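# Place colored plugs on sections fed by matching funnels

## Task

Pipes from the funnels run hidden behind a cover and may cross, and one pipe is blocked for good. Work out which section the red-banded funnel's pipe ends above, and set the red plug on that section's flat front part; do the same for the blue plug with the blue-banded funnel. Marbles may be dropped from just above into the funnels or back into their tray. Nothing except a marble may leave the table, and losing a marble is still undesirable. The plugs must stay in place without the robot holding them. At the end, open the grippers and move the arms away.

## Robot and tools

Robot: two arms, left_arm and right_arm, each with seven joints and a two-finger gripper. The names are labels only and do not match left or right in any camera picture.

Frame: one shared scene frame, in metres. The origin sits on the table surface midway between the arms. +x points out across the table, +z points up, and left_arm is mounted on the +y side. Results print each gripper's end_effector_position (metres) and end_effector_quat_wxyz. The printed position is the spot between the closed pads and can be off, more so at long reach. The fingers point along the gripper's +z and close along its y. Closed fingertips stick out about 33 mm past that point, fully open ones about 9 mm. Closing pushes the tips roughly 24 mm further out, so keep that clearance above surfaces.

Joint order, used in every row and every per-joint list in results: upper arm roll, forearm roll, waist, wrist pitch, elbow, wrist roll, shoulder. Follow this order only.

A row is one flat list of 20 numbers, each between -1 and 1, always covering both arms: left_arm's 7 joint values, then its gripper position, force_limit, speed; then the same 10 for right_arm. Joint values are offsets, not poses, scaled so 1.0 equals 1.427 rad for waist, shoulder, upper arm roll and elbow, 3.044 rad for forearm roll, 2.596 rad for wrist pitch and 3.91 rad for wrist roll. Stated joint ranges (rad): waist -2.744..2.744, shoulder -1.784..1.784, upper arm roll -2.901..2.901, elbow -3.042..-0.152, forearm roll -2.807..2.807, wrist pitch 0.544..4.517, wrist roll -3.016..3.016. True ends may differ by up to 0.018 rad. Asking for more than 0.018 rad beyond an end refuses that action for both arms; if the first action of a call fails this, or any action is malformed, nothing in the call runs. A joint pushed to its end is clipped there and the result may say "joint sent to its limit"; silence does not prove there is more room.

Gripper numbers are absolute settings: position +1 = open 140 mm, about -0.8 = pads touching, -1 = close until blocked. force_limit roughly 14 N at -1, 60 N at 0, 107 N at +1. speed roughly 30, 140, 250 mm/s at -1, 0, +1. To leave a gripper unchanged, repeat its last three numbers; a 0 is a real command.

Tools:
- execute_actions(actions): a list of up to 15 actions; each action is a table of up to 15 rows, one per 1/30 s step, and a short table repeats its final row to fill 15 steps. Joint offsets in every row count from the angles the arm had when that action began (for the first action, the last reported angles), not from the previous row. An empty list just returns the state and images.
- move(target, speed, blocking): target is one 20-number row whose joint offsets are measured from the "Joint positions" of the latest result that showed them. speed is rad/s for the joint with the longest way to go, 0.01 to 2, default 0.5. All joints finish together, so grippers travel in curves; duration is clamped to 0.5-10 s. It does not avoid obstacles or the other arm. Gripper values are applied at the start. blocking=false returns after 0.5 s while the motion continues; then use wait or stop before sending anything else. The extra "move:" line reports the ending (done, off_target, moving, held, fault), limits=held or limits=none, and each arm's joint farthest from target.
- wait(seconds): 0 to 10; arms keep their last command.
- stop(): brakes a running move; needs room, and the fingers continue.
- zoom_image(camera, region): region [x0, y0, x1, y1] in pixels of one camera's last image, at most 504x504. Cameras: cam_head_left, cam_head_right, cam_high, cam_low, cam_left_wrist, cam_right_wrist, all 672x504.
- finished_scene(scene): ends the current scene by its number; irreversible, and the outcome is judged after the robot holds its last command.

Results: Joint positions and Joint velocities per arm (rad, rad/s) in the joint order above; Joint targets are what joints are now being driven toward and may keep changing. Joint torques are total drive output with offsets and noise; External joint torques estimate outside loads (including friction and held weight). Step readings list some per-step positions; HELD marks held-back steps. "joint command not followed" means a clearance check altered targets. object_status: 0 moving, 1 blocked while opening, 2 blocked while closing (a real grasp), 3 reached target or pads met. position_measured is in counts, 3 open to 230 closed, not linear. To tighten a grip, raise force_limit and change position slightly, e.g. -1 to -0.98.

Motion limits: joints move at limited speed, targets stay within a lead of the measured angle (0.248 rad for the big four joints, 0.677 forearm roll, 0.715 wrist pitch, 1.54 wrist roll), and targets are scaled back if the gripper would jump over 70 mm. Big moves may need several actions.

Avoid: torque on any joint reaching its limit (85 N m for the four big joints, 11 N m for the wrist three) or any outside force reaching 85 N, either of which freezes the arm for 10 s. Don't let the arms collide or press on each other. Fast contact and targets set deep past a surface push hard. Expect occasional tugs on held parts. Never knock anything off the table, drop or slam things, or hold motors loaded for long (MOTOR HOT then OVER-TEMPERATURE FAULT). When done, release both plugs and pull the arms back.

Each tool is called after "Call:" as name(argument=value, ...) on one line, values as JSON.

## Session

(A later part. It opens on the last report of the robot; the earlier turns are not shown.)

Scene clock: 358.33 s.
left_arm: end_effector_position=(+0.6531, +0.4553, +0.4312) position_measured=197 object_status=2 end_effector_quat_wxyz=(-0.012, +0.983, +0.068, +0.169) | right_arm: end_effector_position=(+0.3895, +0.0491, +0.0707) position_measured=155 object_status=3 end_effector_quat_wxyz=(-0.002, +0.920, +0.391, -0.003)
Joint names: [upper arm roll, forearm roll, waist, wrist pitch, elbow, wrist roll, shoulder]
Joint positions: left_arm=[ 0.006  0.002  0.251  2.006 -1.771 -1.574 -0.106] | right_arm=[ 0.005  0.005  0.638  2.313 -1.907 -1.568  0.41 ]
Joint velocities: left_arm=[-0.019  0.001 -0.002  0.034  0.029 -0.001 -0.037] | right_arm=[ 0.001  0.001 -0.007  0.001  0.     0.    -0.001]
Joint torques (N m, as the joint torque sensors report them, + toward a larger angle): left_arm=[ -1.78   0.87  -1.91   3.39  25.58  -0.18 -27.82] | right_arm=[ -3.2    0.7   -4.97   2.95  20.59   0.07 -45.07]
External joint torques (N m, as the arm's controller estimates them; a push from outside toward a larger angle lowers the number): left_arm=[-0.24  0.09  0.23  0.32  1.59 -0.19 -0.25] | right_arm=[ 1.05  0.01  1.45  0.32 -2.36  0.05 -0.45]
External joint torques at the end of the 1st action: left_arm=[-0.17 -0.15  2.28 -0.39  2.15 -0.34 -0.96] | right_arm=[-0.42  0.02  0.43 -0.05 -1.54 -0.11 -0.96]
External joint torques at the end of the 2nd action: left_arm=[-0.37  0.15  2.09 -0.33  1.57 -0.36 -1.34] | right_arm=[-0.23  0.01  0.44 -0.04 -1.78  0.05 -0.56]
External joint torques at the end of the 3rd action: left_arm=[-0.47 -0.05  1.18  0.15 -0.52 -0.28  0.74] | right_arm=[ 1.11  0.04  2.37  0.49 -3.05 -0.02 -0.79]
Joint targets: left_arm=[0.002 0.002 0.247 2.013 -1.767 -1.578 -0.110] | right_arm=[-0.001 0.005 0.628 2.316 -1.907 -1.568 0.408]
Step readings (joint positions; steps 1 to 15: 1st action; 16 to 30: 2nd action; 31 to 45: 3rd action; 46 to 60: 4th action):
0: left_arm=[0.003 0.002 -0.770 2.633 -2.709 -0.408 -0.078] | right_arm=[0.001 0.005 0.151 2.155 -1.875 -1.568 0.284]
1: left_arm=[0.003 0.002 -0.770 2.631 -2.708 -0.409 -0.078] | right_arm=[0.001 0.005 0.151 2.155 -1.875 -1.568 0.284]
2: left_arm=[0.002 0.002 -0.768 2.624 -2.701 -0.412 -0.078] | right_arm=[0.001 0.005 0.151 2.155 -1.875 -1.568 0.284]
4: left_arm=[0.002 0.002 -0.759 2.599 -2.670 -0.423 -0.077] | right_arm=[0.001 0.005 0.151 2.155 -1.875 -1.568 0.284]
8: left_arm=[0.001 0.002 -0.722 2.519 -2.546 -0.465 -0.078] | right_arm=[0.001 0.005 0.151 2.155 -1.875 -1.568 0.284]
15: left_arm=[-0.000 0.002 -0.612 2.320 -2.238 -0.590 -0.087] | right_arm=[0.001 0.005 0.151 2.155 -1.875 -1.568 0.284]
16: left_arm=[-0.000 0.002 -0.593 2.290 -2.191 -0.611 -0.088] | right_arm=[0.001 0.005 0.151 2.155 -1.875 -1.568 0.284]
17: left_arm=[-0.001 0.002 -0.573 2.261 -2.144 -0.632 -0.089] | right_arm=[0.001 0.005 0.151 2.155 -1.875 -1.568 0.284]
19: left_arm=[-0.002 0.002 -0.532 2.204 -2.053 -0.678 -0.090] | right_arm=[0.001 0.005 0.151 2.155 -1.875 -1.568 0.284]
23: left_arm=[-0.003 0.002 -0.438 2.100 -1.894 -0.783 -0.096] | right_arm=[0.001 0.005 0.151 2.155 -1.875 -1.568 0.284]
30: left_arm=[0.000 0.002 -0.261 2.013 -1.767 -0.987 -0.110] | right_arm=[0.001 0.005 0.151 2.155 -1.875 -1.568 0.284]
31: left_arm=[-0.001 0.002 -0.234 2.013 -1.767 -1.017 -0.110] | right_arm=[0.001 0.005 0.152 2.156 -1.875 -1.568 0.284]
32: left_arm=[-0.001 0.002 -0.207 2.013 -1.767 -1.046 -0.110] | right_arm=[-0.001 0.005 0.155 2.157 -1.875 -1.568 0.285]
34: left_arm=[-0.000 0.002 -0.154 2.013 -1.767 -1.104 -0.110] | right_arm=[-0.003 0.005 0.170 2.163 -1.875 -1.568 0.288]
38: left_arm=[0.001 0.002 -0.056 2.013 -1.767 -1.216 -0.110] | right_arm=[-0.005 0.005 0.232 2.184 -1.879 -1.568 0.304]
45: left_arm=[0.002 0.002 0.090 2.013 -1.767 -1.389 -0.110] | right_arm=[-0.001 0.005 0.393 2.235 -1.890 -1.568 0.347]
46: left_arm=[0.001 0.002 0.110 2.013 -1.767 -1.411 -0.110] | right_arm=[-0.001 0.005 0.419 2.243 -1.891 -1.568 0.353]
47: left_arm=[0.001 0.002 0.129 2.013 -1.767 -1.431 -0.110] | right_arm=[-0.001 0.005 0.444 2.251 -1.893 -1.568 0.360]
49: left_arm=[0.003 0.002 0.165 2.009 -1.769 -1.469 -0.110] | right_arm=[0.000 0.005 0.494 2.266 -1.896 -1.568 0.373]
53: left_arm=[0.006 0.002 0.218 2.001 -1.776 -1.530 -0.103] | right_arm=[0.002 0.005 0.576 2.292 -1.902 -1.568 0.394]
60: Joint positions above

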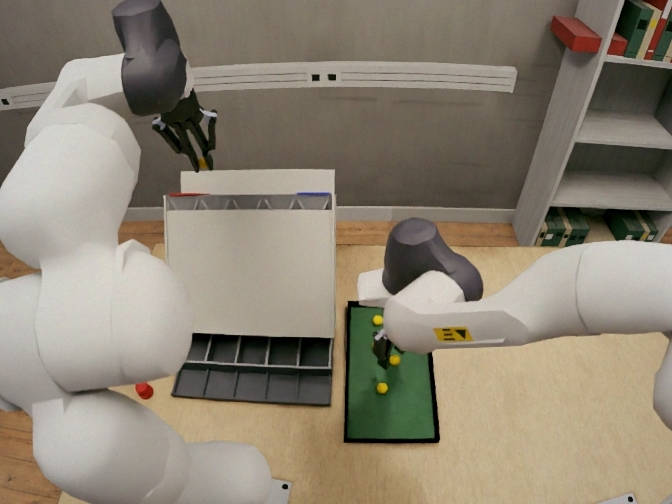

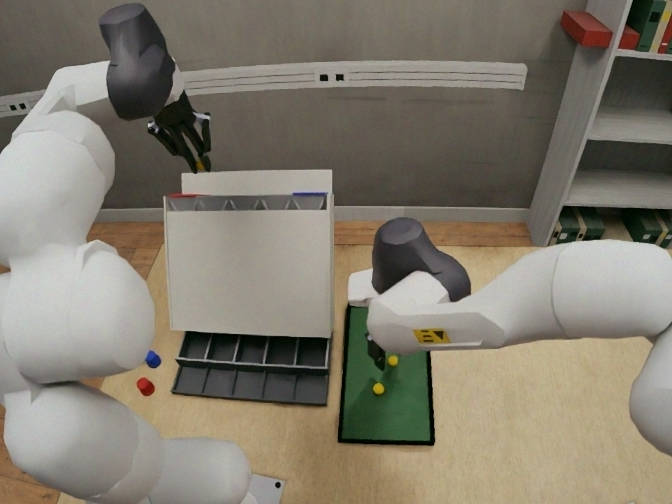

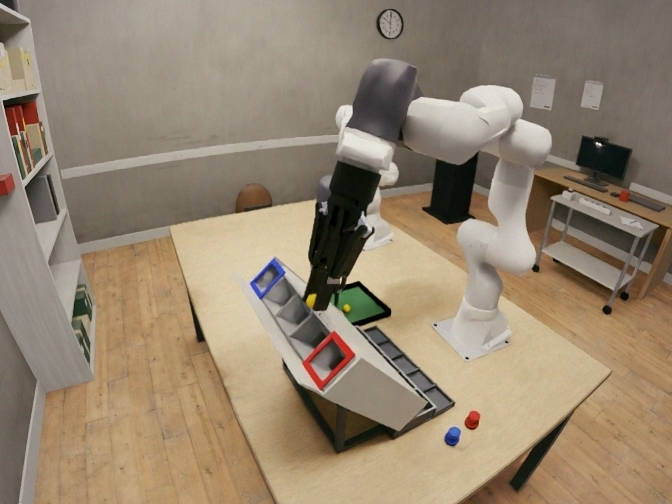

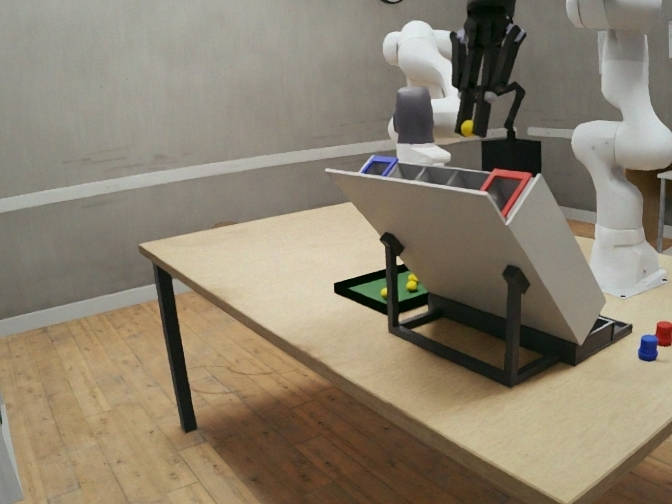

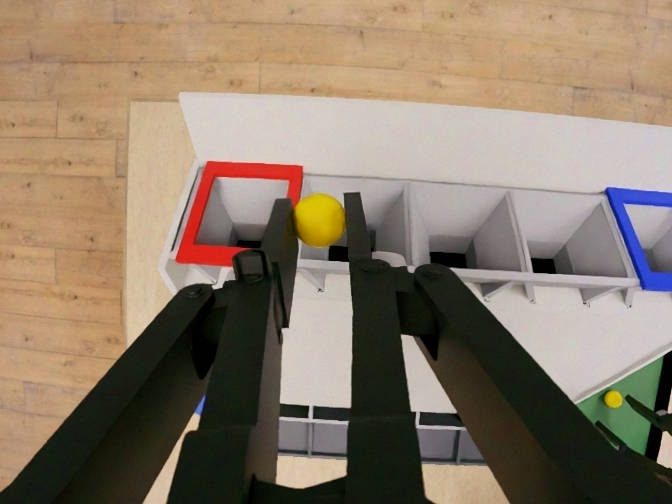

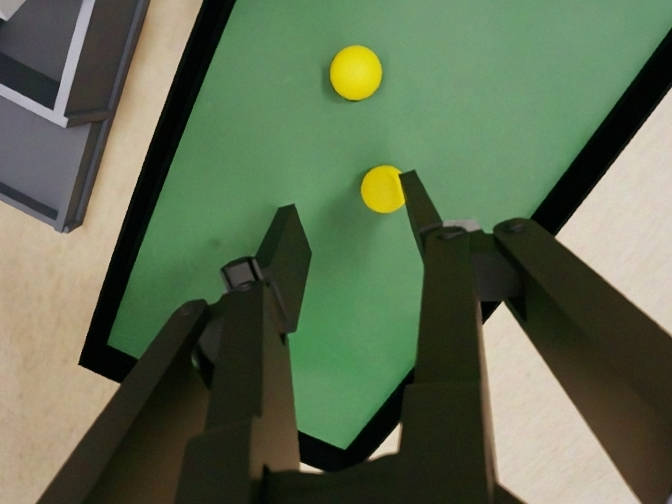

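Call:
execute_actions(actions=[])

Call:
zoom_image(camera="cam_left_wrist", region=[168, 150, 672, 320])

Call:
zoom_image(camera="cam_left_wrist", region=[170, 155, 330, 285])

Scene clock: 363.20 s.
left_arm: end_effector_position=(+0.6550, +0.4526, +0.4346) position_measured=197 object_status=2 end_effector_quat_wxyz=(-0.012, +0.982, +0.066, +0.174) | right_arm: end_effector_position=(+0.3968, +0.0424, +0.0713) position_measured=155 object_status=3 end_effector_quat_wxyz=(-0.001, +0.923, +0.384, -0.002)
Joint names: [upper arm roll, forearm roll, waist, wrist pitch, elbow, wrist roll, shoulder]
Joint positions: left_arm=[ 0.003  0.002  0.249  2.011 -1.769 -1.575 -0.109] | right_arm=[-0.     0.005  0.628  2.313 -1.907 -1.568  0.409]
Joint velocities: left_arm=[-0.001 -0.    -0.    -0.001 -0.001 -0.001 -0.001] | right_arm=[ 0.     0.001  0.001 -0.001  0.001 -0.    -0.   ]
Joint torques (N m, as the joint torque sensors report them, + toward a larger angle): left_arm=[ -1.15   0.83  -0.79   3.66  26.02  -0.16 -30.2 ] | right_arm=[  0.04   0.65   0.54   3.    20.59   0.   -44.61]
External joint torques (N m, as the arm's controller estimates them; a push from outside toward a larger angle lowers the number): left_arm=[-0.87 -0.04 -0.63  0.46  1.24 -0.17 -1.41] | right_arm=[-0.41  0.01  0.46  0.48 -1.48  0.   -1.66]
Joint targets: left_arm=[0.002 0.002 0.247 2.013 -1.767 -1.578 -0.110] | right_arm=[-0.001 0.005 0.628 2.316 -1.907 -1.568 0.408]

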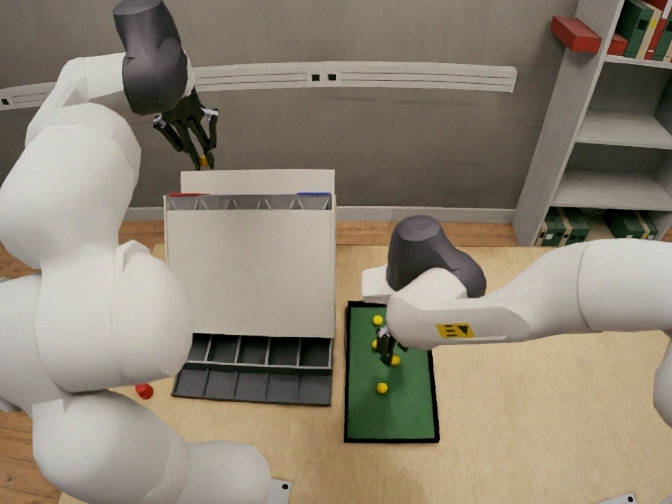

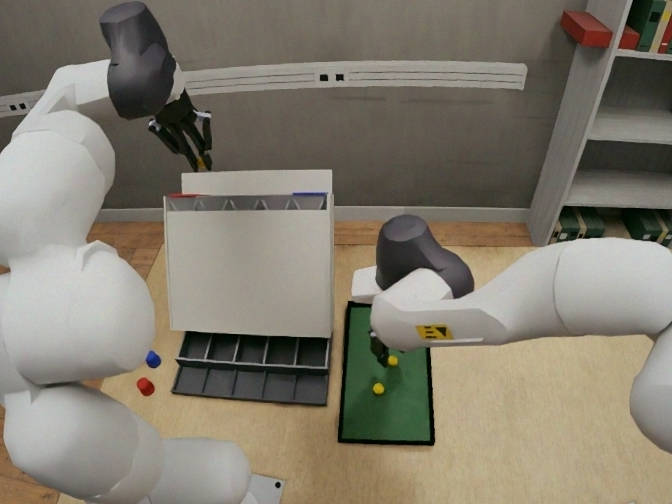

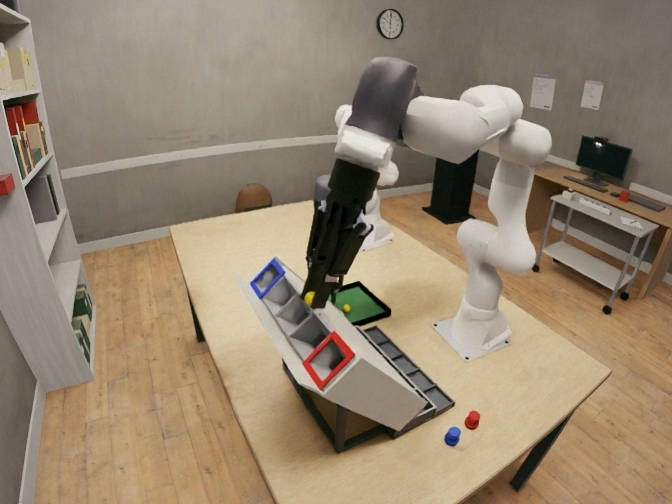

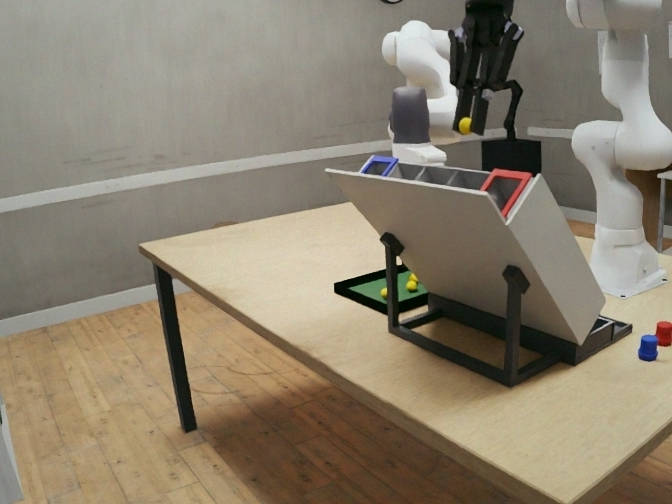

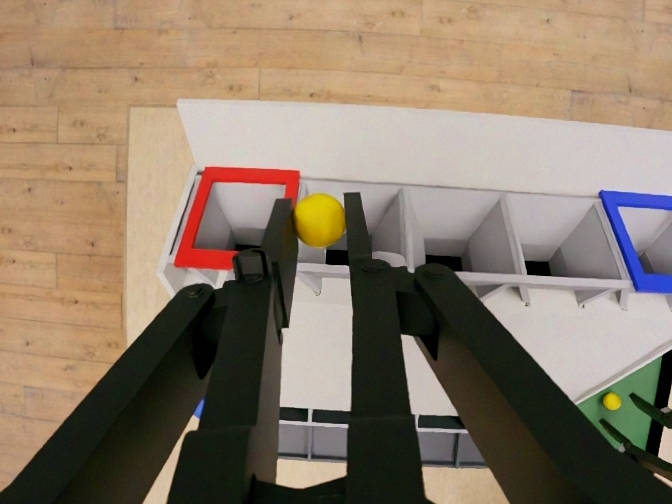

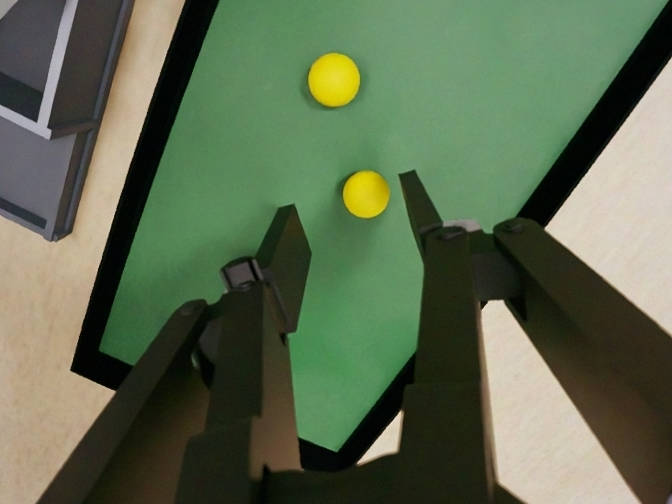

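Region (168, 150, 672, 320) of cam_left_wrist's 672x504 image, scaled by 1.000; it fills the top 170 rows of this view, and the rest is white.

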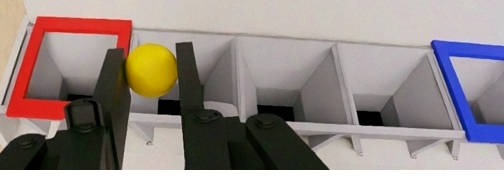

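Region (170, 155, 330, 285) of cam_left_wrist's 672x504 image, scaled by 3.150, with more detail than that image has; it fills the top 410 rows of this view, and the rest is white.

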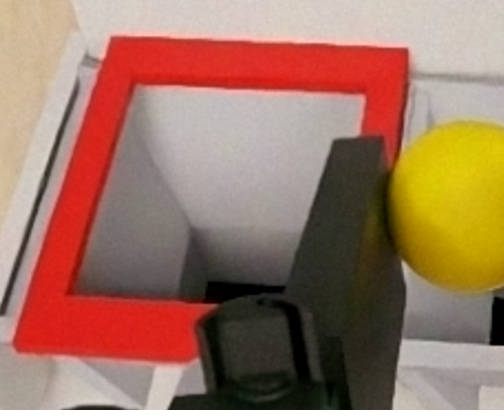

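Call:
execute_actions(actions=[[[0,0,-0.0021,-0.0054,0.0065,0,0.0112,-1,-0.3,-0.5,0,0,-0.002,0.0034,-0.0008,0,0.0048,-0.21,-0.3,0.5],[0,0,-0.0026,-0.0136,0.0176,0,0.0186,-1,-0.3,-0.5,0,0,-0.004,0.0071,-0.0011,0,0.0082,-0.21,-0.3,0.5],[0,0,-0.0031,-0.0226,0.031,0,0.0275,-1,-0.3,-0.5,0,0,-0.006,0.0108,-0.0014,0,0.0121,-0.21,-0.3,0.5],[0,0,-0.0038,-0.0322,0.0464,0,0.038,-1,-0.3,-0.5,0,0,-0.008,0.0146,-0.0017,0,0.0164,-0.21,-0.3,0.5],[0,0,-0.0045,-0.0425,0.0637,0,0.0496,-1,-0.3,-0.5,0,0,-0.0083,0.0182,-0.002,0,0.0208,-0.21,-0.3,0.5],[0,0,-0.0053,-0.0532,0.0826,0,0.0625,-1,-0.3,-0.5,0,0,-0.0083,0.0217,-0.0023,0,0.0253,-0.21,-0.3,0.5],[0,0,-0.0062,-0.0644,0.103,0,0.0763,-1,-0.3,-0.5,0,0,-0.0083,0.0249,-0.0026,0,0.0296,-0.21,-0.3,0.5],[0,0,-0.0071,-0.0759,0.1245,0,0.091,-1,-0.3,-0.5,0,0,-0.0083,0.0277,-0.0029,0,0.0337,-0.21,-0.3,0.5],[0,0,-0.0081,-0.0876,0.147,0,0.1064,-1,-0.3,-0.5,0,0,-0.0083,0.03,-0.0032,0,0.0373,-0.21,-0.3,0.5],[0,0,-0.0091,-0.0994,0.1704,0,0.1223,-1,-0.3,-0.5,0,0,-0.0083,0.0317,-0.0034,0,0.0404,-0.21,-0.3,0.5],[0,0,-0.0102,-0.1113,0.1943,0,0.1387,-1,-0.3,-0.5,0,0,-0.0083,0.0328,-0.0036,0,0.0424,-0.21,-0.3,0.5],[0,0,-0.0112,-0.1231,0.2185,0,0.1553,-1,-0.3,-0.5,0,0,-0.0083,0.0332,-0.0038,0,0.0434,-0.21,-0.3,0.5],[0,0,-0.0123,-0.1348,0.2429,0,0.172,-1,-0.3,-0.5,0,0,-0.0083,0.0327,-0.0038,0,0.0436,-0.21,-0.3,0.5],[0,0,-0.0133,-0.1462,0.2673,0,0.1887,-1,-0.3,-0.5,0,0,-0.0083,0.0313,-0.0038,0,0.0436,-0.21,-0.3,0.5],[0,0,-0.0144,-0.1572,0.2914,0,0.2052,-1,-0.3,-0.5,0,0,-0.0083,0.0288,-0.0038,0,0.0436,-0.21,-0.3,0.5]],[[0,0,-0.0049,-0.0615,0.0783,0,0.055,-1,-0.3,-0.5,0,0,0,0,0,0,0,-1,-0.3,-0.5],[0,0,-0.0059,-0.0716,0.1013,0,0.0707,-1,-0.3,-0.5,0,0,0,0,0,0,0,-1,-0.3,-0.5],[0,0,-0.0068,-0.081,0.1233,0,0.0857,-1,-0.3,-0.5,0,0,0,0,0,0,0,-1,-0.3,-0.5],[0,0,-0.0077,-0.0898,0.1443,0,0.1,-1,-0.3,-0.5,0,0,0,0,0,0,0,-1,-0.3,-0.5],[0,0,-0.0086,-0.0977,0.164,0,0.1134,-1,-0.3,-0.5,0,0,0,0,0,0,0,-1,-0.3,-0.5],[0,0,-0.0093,-0.1047,0.182,0,0.1257,-1,-0.3,-0.5,0,0,0,0,0,0,0,-1,-0.3,-0.5],[0,0,-0.01,-0.1107,0.1984,0,0.1367,-1,-0.3,-0.5,0,0,0,0,0,0,0,-1,-0.3,-0.5],[0,0,-0.0106,-0.1156,0.2129,0,0.1464,-1,-0.3,-0.5,0,0,0,0,0,0,0,-1,-0.3,-0.5],[0,0,-0.0112,-0.1193,0.2251,0,0.1546,-1,-0.3,-0.5,0,0,0,0,0,0,0,-1,-0.3,-0.5],[0,0,-0.0116,-0.1217,0.2351,0,0.1611,-1,-0.3,-0.5,0,0,0,0,0,0,0,-1,-0.3,-0.5],[0,0,-0.0119,-0.1227,0.2424,0,0.1658,-1,-0.3,-0.5,0,0,0,0,0,0,0,-1,-0.3,-0.5],[0,0,-0.012,-0.1222,0.2469,0,0.1686,-1,-0.3,-0.5,0,0,0,0,0,0,0,-1,-0.3,-0.5],[0,0,-0.0121,-0.1202,0.2485,0,0.1692,-1,-0.3,-0.5,0,0,0,0,0,0,0,-1,-0.3,-0.5],[0,0,-0.012,-0.1165,0.2468,0,0.1676,-1,-0.3,-0.5,0,0,0,0,0,0,0,-1,-0.3,-0.5],[0,0,-0.012,-0.1079,0.2383,0,0.167,-1,-0.3,-0.5,0,0,0,0,0,0,0,-1,-0.3,-0.5]]])

Scene clock: 445.80 s.
left_arm: end_effector_position=(+0.6776, +0.4362, +0.4051) position_measured=197 object_status=2 end_effector_quat_wxyz=(-0.001, +0.999, +0.053, -0.001) | right_arm: end_effector_position=(+0.4023, +0.0382, +0.0356) position_measured=197 object_status=0 end_effector_quat_wxyz=(-0.001, +0.925, +0.379, -0.003)
Joint names: [upper arm roll, forearm roll, waist, wrist pitch, elbow, wrist roll, shoulder]
Joint positions: left_arm=[ 0.003  0.002  0.22   1.457 -1.092 -1.575  0.366] | right_arm=[ 0.     0.005  0.617  2.379 -1.912 -1.568  0.472]
Joint velocities: left_arm=[-0.001  0.    -0.004 -0.002  0.001 -0.002  0.019] | right_arm=[-0.001  0.    -0.001 -0.     0.001  0.     0.   ]
Joint torques (N m, as the joint torque sensors report them, + toward a larger angle): left_arm=[  0.03   0.87  -1.29   2.23  24.96  -0.04 -41.12] | right_arm=[  0.2    0.65   0.66   2.47  19.75   0.04 -45.28]
External joint torques (N m, as the arm's controller estimates them; a push from outside toward a larger angle lowers the number): left_arm=[-0.53 -0.03 -1.46 -0.25  1.94 -0.04  1.79] | right_arm=[-0.12  0.05  0.81 -0.04 -1.56  0.04 -1.42]
External joint torques at the end of the 1st action: left_arm=[-0.29  0.02 -0.07 -0.57  1.44 -0.06  2.59] | right_arm=[ 0.   -0.01 -0.01  0.48 -2.83  0.05 -0.88]
Joint targets: left_arm=[0.003 0.002 0.218 1.455 -1.089 -1.575 0.369] | right_arm=[0.000 0.005 0.617 2.379 -1.912 -1.568 0.472]
Step readings (joint positions; steps 1 to 15: 1st action; 16 to 30: 2nd action):
0: left_arm=[0.003 0.002 0.249 2.011 -1.769 -1.575 -0.109] | right_arm=[-0.000 0.005 0.628 2.313 -1.907 -1.568 0.409]
1: left_arm=[0.003 0.002 0.249 2.009 -1.767 -1.575 -0.107] | right_arm=[-0.000 0.005 0.628 2.314 -1.907 -1.568 0.410]
2: left_arm=[0.003 0.002 0.249 2.004 -1.761 -1.575 -0.102] | right_arm=[0.000 0.005 0.628 2.316 -1.907 -1.568 0.411]
4: left_arm=[0.003 0.002 0.248 1.984 -1.737 -1.575 -0.083] | right_arm=[0.000 0.005 0.624 2.324 -1.907 -1.568 0.418]
8: left_arm=[0.003 0.002 0.245 1.914 -1.650 -1.575 -0.022] | right_arm=[0.000 0.005 0.618 2.350 -1.908 -1.568 0.441]
15: left_arm=[0.003 0.002 0.235 1.735 -1.429 -1.575 0.131] | right_arm=[0.000 0.005 0.617 2.379 -1.912 -1.568 0.472]
16: left_arm=[0.003 0.002 0.233 1.707 -1.394 -1.575 0.154] | right_arm=[0.000 0.005 0.617 2.379 -1.912 -1.568 0.472]
17: left_arm=[0.003 0.002 0.232 1.680 -1.360 -1.575 0.178] | right_arm=[0.000 0.005 0.617 2.379 -1.912 -1.568 0.472]
19: left_arm=[0.003 0.002 0.229 1.626 -1.294 -1.575 0.224] | right_arm=[0.000 0.005 0.617 2.379 -1.912 -1.568 0.472]
23: left_arm=[0.003 0.002 0.224 1.534 -1.182 -1.575 0.303] | right_arm=[0.000 0.005 0.617 2.379 -1.912 -1.568 0.472]
30: Joint positions above

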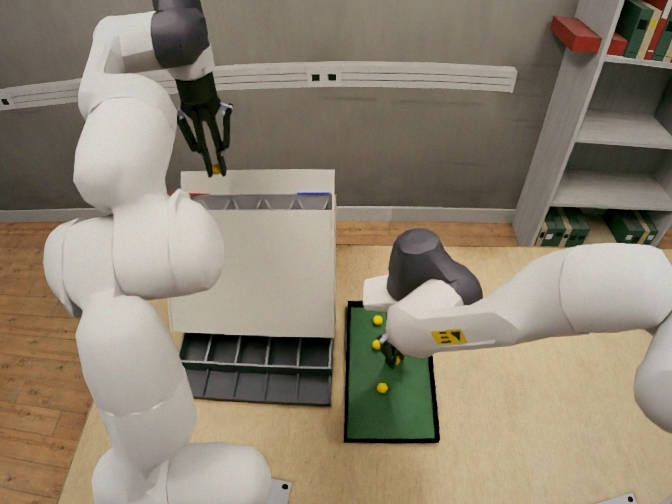

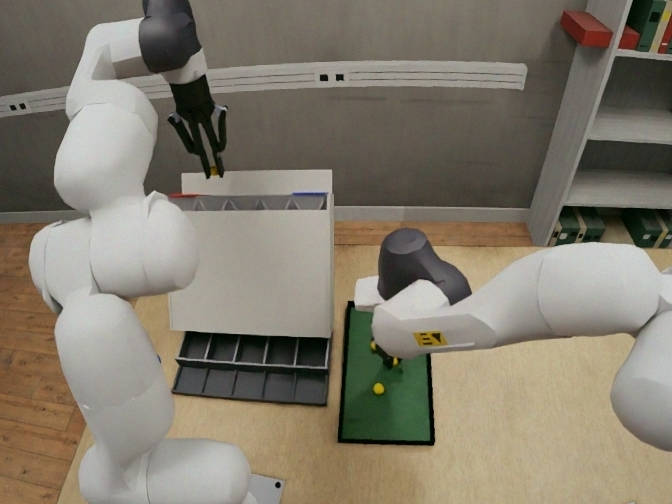

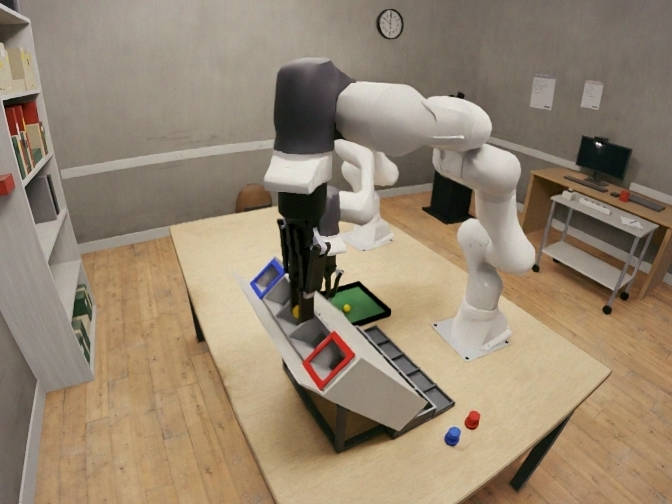

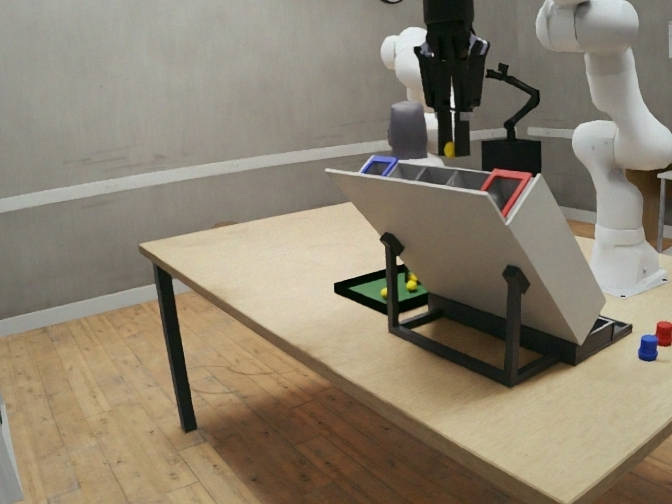

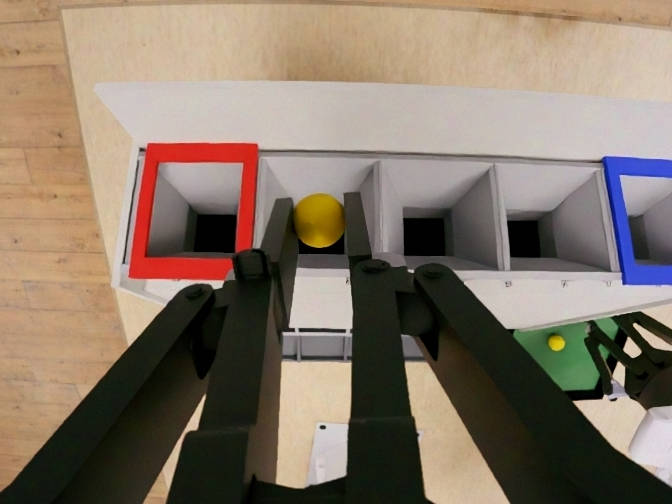

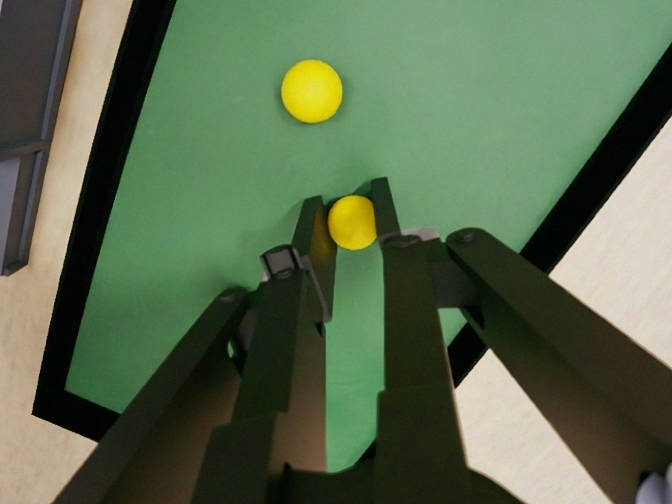

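Call:
execute_actions(actions=[])

Scene clock: 466.43 s.
left_arm: end_effector_position=(+0.6776, +0.4362, +0.4047) position_measured=197 object_status=2 end_effector_quat_wxyz=(-0.001, +0.999, +0.053, -0.001) | right_arm: end_effector_position=(+0.4023, +0.0382, +0.0356) position_measured=197 object_status=2 end_effector_quat_wxyz=(-0.001, +0.925, +0.379, -0.003)
Joint names: [upper arm roll, forearm roll, waist, wrist pitch, elbow, wrist roll, shoulder]
Joint positions: left_arm=[ 0.003  0.002  0.22   1.456 -1.091 -1.575  0.367] | right_arm=[ 0.     0.005  0.617  2.379 -1.912 -1.568  0.472]
Joint velocities: left_arm=[-0.001 -0.001  0.001 -0.    -0.     0.    -0.001] | right_arm=[ 0.002 -0.    -0.001 -0.001  0.     0.001  0.002]
Joint torques (N m, as the joint torque sensors report them, + toward a larger angle): left_arm=[  0.39   0.87  -1.4    2.2   24.42  -0.12 -41.23] | right_arm=[  0.31   0.6    0.63   2.46  19.96   0.01 -45.49]
External joint torques (N m, as the arm's controller estimates them; a push from outside toward a larger angle lowers the number): left_arm=[-0.09 -0.02 -1.53 -0.32  1.48 -0.12  1.42] | right_arm=[-0.18  0.    0.57 -0.02 -1.2   0.01 -1.85]
Joint targets: left_arm=[0.003 0.002 0.218 1.455 -1.089 -1.575 0.369] | right_arm=[0.000 0.005 0.617 2.379 -1.912 -1.568 0.472]

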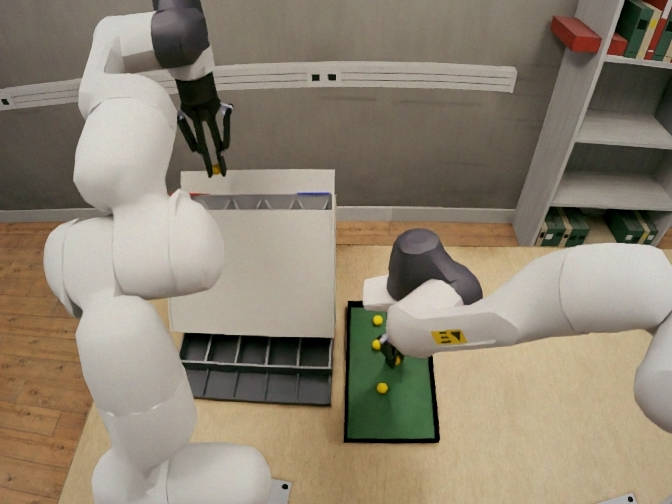

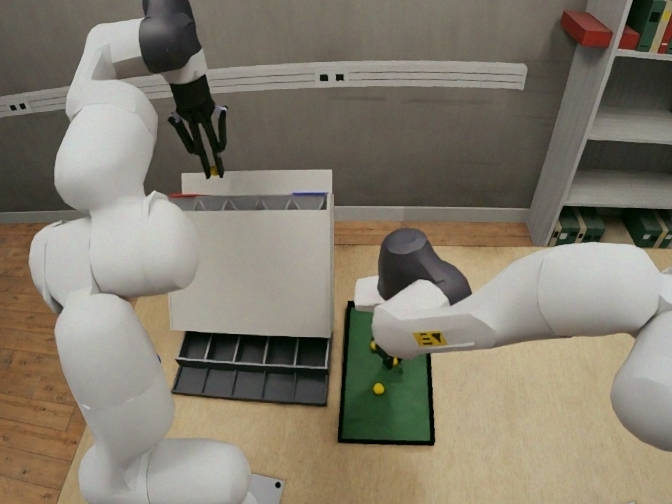

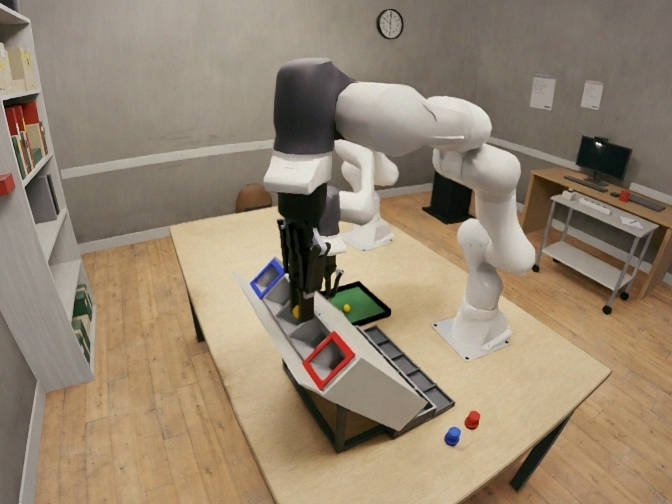

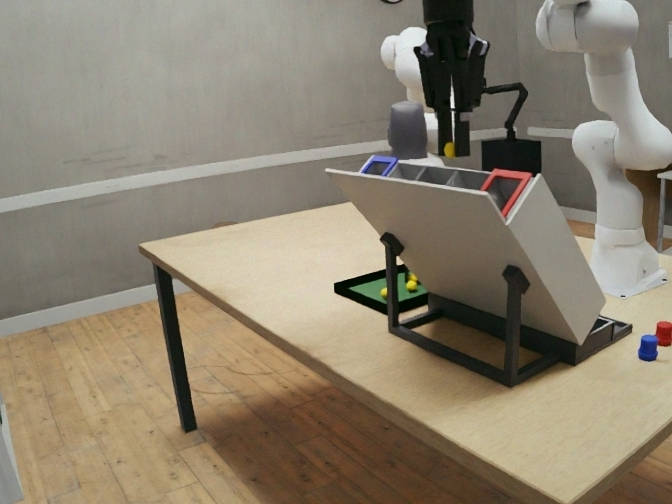

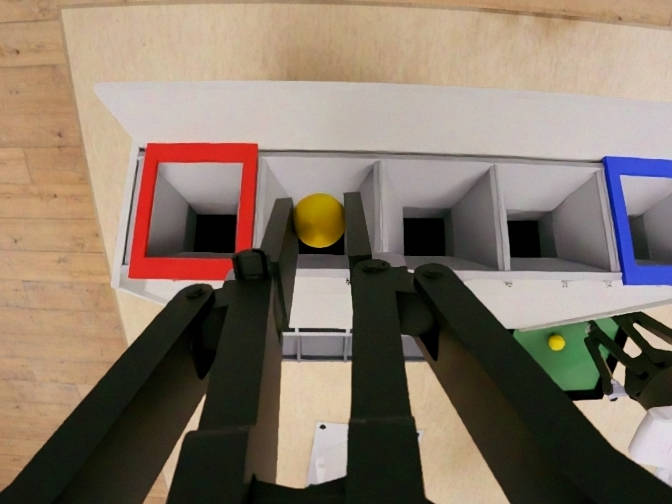

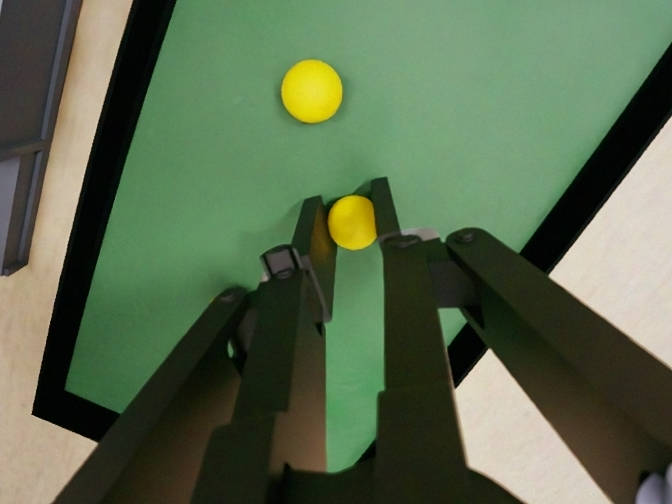

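Call:
zoom_image(camera="cam_left_wrist", region=[120, 130, 672, 300])

Call:
zoom_image(camera="cam_left_wrist", region=[120, 130, 400, 300])

Call:
zoom_image(camera="cam_left_wrist", region=[380, 130, 672, 300])

Region (120, 130, 672, 300) is 552x170 pixels. A region can be at most 504 by 504 pixels.

Region (120, 130, 400, 300) of cam_left_wrist's 672x504 image, scaled by 1.800, with more detail than that image has; it fills the top 306 rows of this view, and the rest is white.

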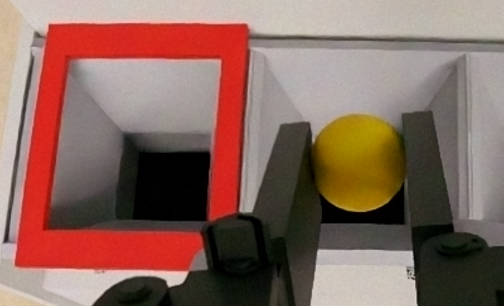

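Region (380, 130, 672, 300) of cam_left_wrist's 672x504 image, scaled by 1.726, with more detail than that image has; it fills the top 293 rows of this view, and the rest is white.

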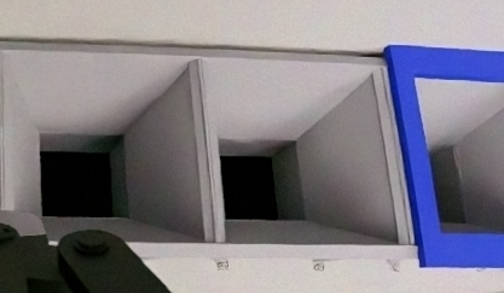

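Call:
zoom_image(camera="cam_high", region=[230, 245, 370, 400])

Call:
zoom_image(camera="cam_low", region=[340, 140, 550, 230])

Region (230, 245, 370, 400) of cam_high's 672x504 image, scaled by 3.252, with more detail than that image has; it fills the left 455 columns of this view, and the rest is white.

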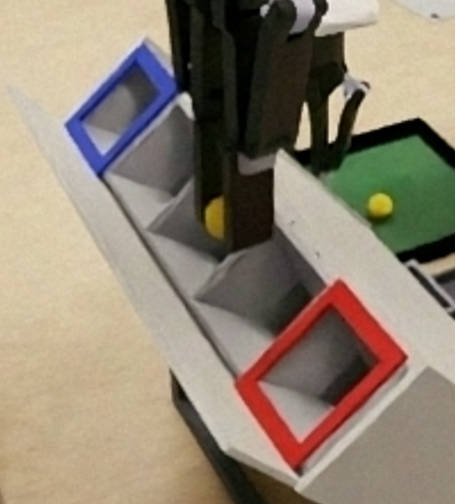

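Region (340, 140, 550, 230) of cam_low's 672x504 image, scaled by 2.400, with more detail than that image has; it fills the top 216 rows of this view, and the rest is white.

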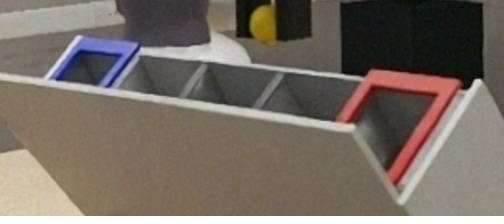

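Call:
execute_actions(actions=[[[0,0,-0.0048,0,0,0,0,-1,-0.3,-0.5,0,0,0,0.0016,0.0023,0,-0.0046,-1,-0.3,-0.5],[0,0,-0.0073,0,0,0,0,-1,-0.3,-0.5,0,0,0,0.0048,0.0075,0,-0.0080,-1,-0.3,-0.5],[0,0,-0.0103,0,0,0,0,-1,-0.3,-0.5,0,0,0,0.0084,0.0136,0,-0.0122,-1,-0.3,-0.5],[0,0,-0.0138,0,0,0,0,-1,-0.3,-0.5,0,0,0,0.0123,0.0207,0,-0.0171,-1,-0.3,-0.5],[0,0,-0.0177,0,0,0,0,-1,-0.3,-0.5,0,0,0,0.0164,0.0287,0,-0.0225,-1,-0.3,-0.5],[0,0,-0.0221,0,0,0,0,-1,-0.3,-0.5,0,0,0,0.0207,0.0375,0,-0.0285,-1,-0.3,-0.5],[0,0,-0.0267,0,0,0,0,-1,-0.3,-0.5,0,0,0,0.0252,0.0469,0,-0.0350,-1,-0.3,-0.5],[0,0,-0.0317,0,0,0,0,-1,-0.3,-0.5,0,0,0,0.0298,0.0568,0,-0.0418,-1,-0.3,-0.5],[0,0,-0.0369,0,0,0,0,-1,-0.3,-0.5,0,0,0,0.0345,0.0672,0,-0.0491,-1,-0.3,-0.5],[0,0,-0.0422,0,0,0,0,-1,-0.3,-0.5,0,0,0,0.0392,0.0780,0,-0.0565,-1,-0.3,-0.5],[0,0,-0.0477,0,0,0,0,-1,-0.3,-0.5,0,0,0,0.0439,0.0890,0,-0.0642,-1,-0.3,-0.5],[0,0,-0.0533,0,0,0,0,-1,-0.3,-0.5,0,0,0,0.0487,0.1002,0,-0.0719,-1,-0.3,-0.5],[0,0,-0.0590,0,0,0,0,-1,-0.3,-0.5,0,0,0,0.0533,0.1115,0,-0.0797,-1,-0.3,-0.5],[0,0,-0.0646,0,0,0,0,-1,-0.3,-0.5,0,0,0,0.0579,0.1227,0,-0.0875,-1,-0.3,-0.5],[0,0,-0.0702,0,0,0,0,-1,-0.3,-0.5,0,0,0,0.0623,0.1339,0,-0.0953,-1,-0.3,-0.5]],[[0,0,-0.0196,0,0,0,0,-1,-0.3,-0.5,0,0,0,0.0240,0.0355,0,-0.0250,-1,-0.3,-0.5],[0,0,-0.0248,0,0,0,0,-1,-0.3,-0.5,0,0,0,0.0281,0.0461,0,-0.0324,-1,-0.3,-0.5],[0,0,-0.0299,0,0,0,0,-1,-0.3,-0.5,0,0,0,0.0318,0.0563,0,-0.0394,-1,-0.3,-0.5],[0,0,-0.0347,0,0,0,0,-1,-0.3,-0.5,0,0,0,0.0353,0.0659,0,-0.0461,-1,-0.3,-0.5],[0,0,-0.0392,0,0,0,0,-1,-0.3,-0.5,0,0,0,0.0385,0.0750,0,-0.0523,-1,-0.3,-0.5],[0,0,-0.0434,0,0,0,0,-1,-0.3,-0.5,0,0,0,0.0413,0.0834,0,-0.0581,-1,-0.3,-0.5],[0,0,-0.0471,0,0,0,0,-1,-0.3,-0.5,0,0,0,0.0437,0.0909,0,-0.0633,-1,-0.3,-0.5],[0,0,-0.0504,0,0,0,0,-1,-0.3,-0.5,0,0,0,0.0457,0.0976,0,-0.0678,-1,-0.3,-0.5],[0,0,-0.0531,0,0,0,0,-1,-0.3,-0.5,0,0,0,0.0471,0.1033,0,-0.0716,-1,-0.3,-0.5],[0,0,-0.0553,0,0,0,0,-1,-0.3,-0.5,0,0,0,0.0481,0.1079,0,-0.0747,-1,-0.3,-0.5],[0,0,-0.0569,0,0,0,0,-1,-0.3,-0.5,0,0,0,0.0485,0.1112,0,-0.0769,-1,-0.3,-0.5],[0,0,-0.0578,0,0,0,0,-1,-0.3,-0.5,0,0,0,0.0483,0.1133,0,-0.0781,-1,-0.3,-0.5],[0,0,-0.0580,0,0,0,0,-1,-0.3,-0.5,0,0,0,0.0475,0.1140,0,-0.0785,-1,-0.3,-0.5],[0,0,-0.0575,0,0,0,0,-1,-0.3,-0.5,0,0,0,0.0460,0.1133,0,-0.0777,-1,-0.3,-0.5],[0,0,-0.0561,0,0,0,0,-1,-0.3,-0.5,0,0,0,0.0426,0.1093,0,-0.0778,-1,-0.3,-0.5]]])

Scene clock: 587.43 s.
left_arm: end_effector_position=(+0.6800, +0.3319, +0.4048) position_measured=197 object_status=2 end_effector_quat_wxyz=(-0.001, +1.000, -0.027, -0.001) | right_arm: end_effector_position=(+0.5435, +0.1785, +0.4034) position_measured=197 object_status=2 end_effector_quat_wxyz=(-0.136, +0.867, +0.355, +0.323)
Joint names: [upper arm roll, forearm roll, waist, wrist pitch, elbow, wrist roll, shoulder]
Joint positions: left_arm=[ 0.002  0.002  0.059  1.456 -1.091 -1.575  0.367] | right_arm=[ 0.     0.005  0.617  2.581 -1.61  -1.568  0.254]
Joint velocities: left_arm=[ 0.002 -0.    -0.003 -0.001 -0.    -0.    -0.001] | right_arm=[-0.     0.     0.     0.018  0.003 -0.    -0.06 ]
Joint torques (N m, as the joint torque sensors report them, + toward a larger angle): left_arm=[ -0.37   0.87  -0.42   2.52  23.12   0.02 -42.93] | right_arm=[  0.12   0.8    0.76   3.18  20.01   0.05 -34.68]
External joint torques (N m, as the arm's controller estimates them; a push from outside toward a larger angle lowers the number): left_arm=[-2.3  -0.21 -2.58  0.01  0.25  0.02 -0.35] | right_arm=[-0.02  0.06  0.85  0.47 -0.9   0.04 -1.01]
External joint torques at the end of the 1st action: left_arm=[-0.79 -0.03 -1.71 -0.04 -0.3   0.04  0.53] | right_arm=[-0.38  0.06  0.65  0.65 -0.31  0.01 -1.45]
Joint targets: left_arm=[0.003 0.002 0.060 1.456 -1.091 -1.575 0.367] | right_arm=[0.000 0.005 0.617 2.582 -1.616 -1.568 0.262]
Step readings (joint positions; steps 1 to 15: 1st action; 16 to 30: 2nd action):
0: left_arm=[0.003 0.002 0.220 1.456 -1.091 -1.575 0.367] | right_arm=[0.000 0.005 0.617 2.379 -1.912 -1.568 0.472]
1: left_arm=[0.003 0.002 0.219 1.456 -1.091 -1.575 0.367] | right_arm=[0.000 0.005 0.617 2.379 -1.912 -1.568 0.472]
2: left_arm=[0.003 0.002 0.218 1.456 -1.091 -1.575 0.367] | right_arm=[0.000 0.005 0.617 2.380 -1.911 -1.568 0.471]
4: left_arm=[0.003 0.002 0.213 1.456 -1.091 -1.575 0.367] | right_arm=[0.000 0.005 0.617 2.385 -1.903 -1.568 0.467]
8: left_arm=[0.004 0.002 0.193 1.456 -1.091 -1.575 0.367] | right_arm=[0.000 0.005 0.617 2.411 -1.864 -1.568 0.441]
15: left_arm=[0.003 0.002 0.140 1.456 -1.091 -1.575 0.367] | right_arm=[0.000 0.005 0.617 2.472 -1.772 -1.568 0.373]
16: left_arm=[0.003 0.002 0.132 1.456 -1.091 -1.575 0.367] | right_arm=[0.000 0.005 0.617 2.481 -1.758 -1.568 0.364]
17: left_arm=[0.003 0.002 0.124 1.456 -1.091 -1.575 0.367] | right_arm=[0.000 0.005 0.617 2.489 -1.744 -1.568 0.355]
19: left_arm=[0.003 0.002 0.108 1.456 -1.091 -1.575 0.367] | right_arm=[0.000 0.005 0.617 2.507 -1.717 -1.568 0.336]
23: left_arm=[0.003 0.002 0.081 1.456 -1.091 -1.575 0.367] | right_arm=[0.000 0.005 0.617 2.542 -1.665 -1.568 0.300]
30: Joint positions above

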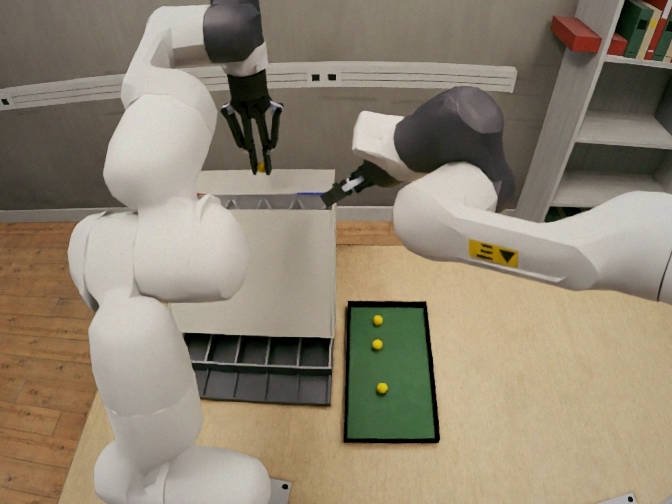

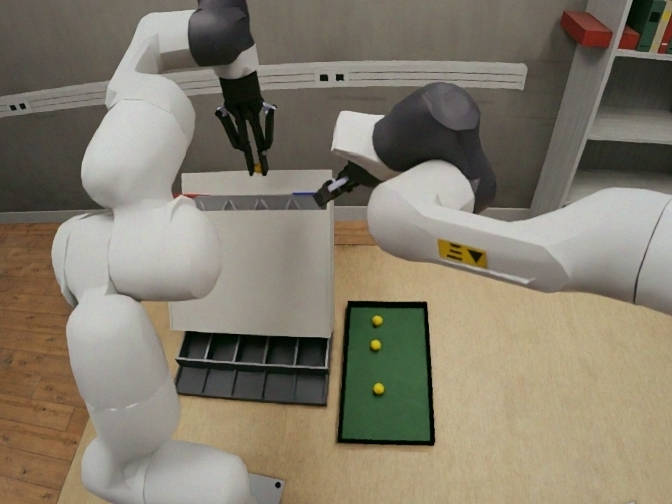

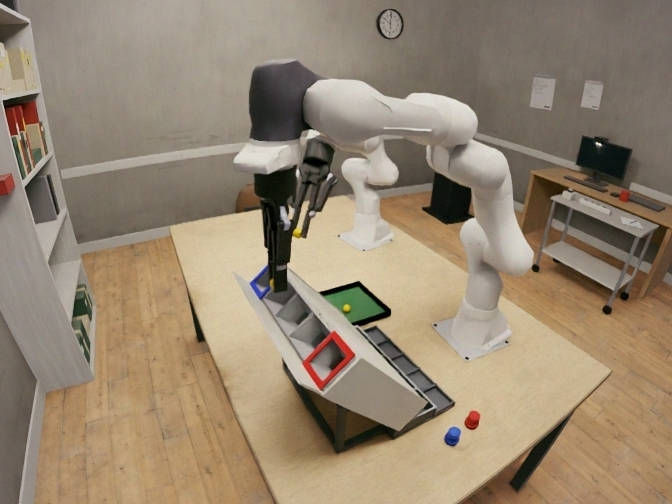

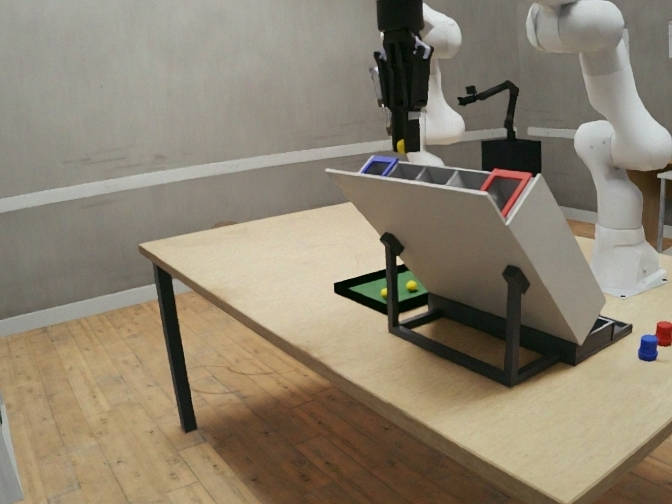

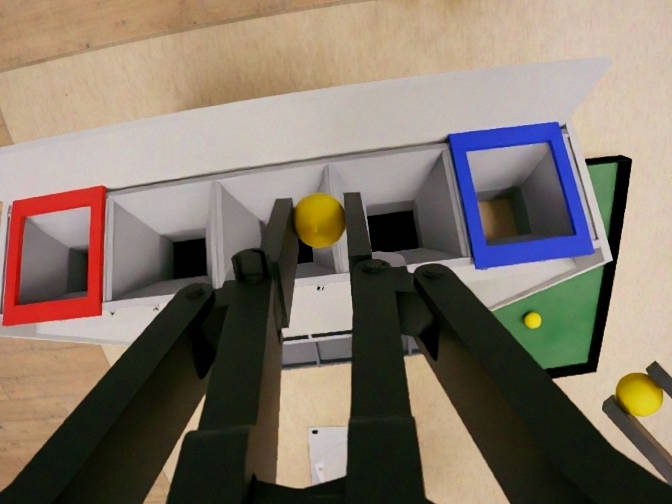

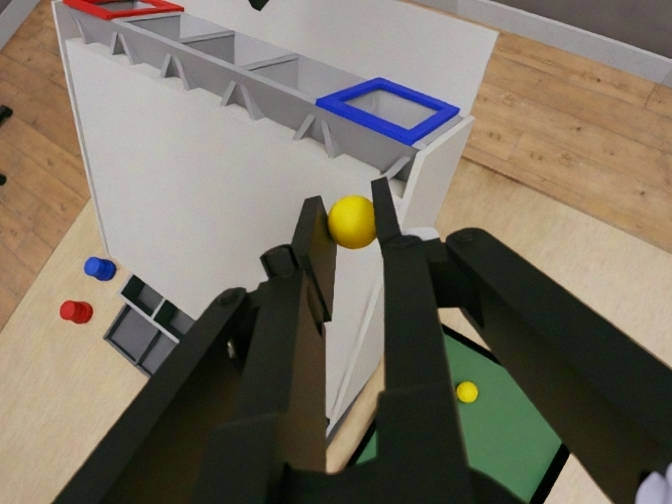

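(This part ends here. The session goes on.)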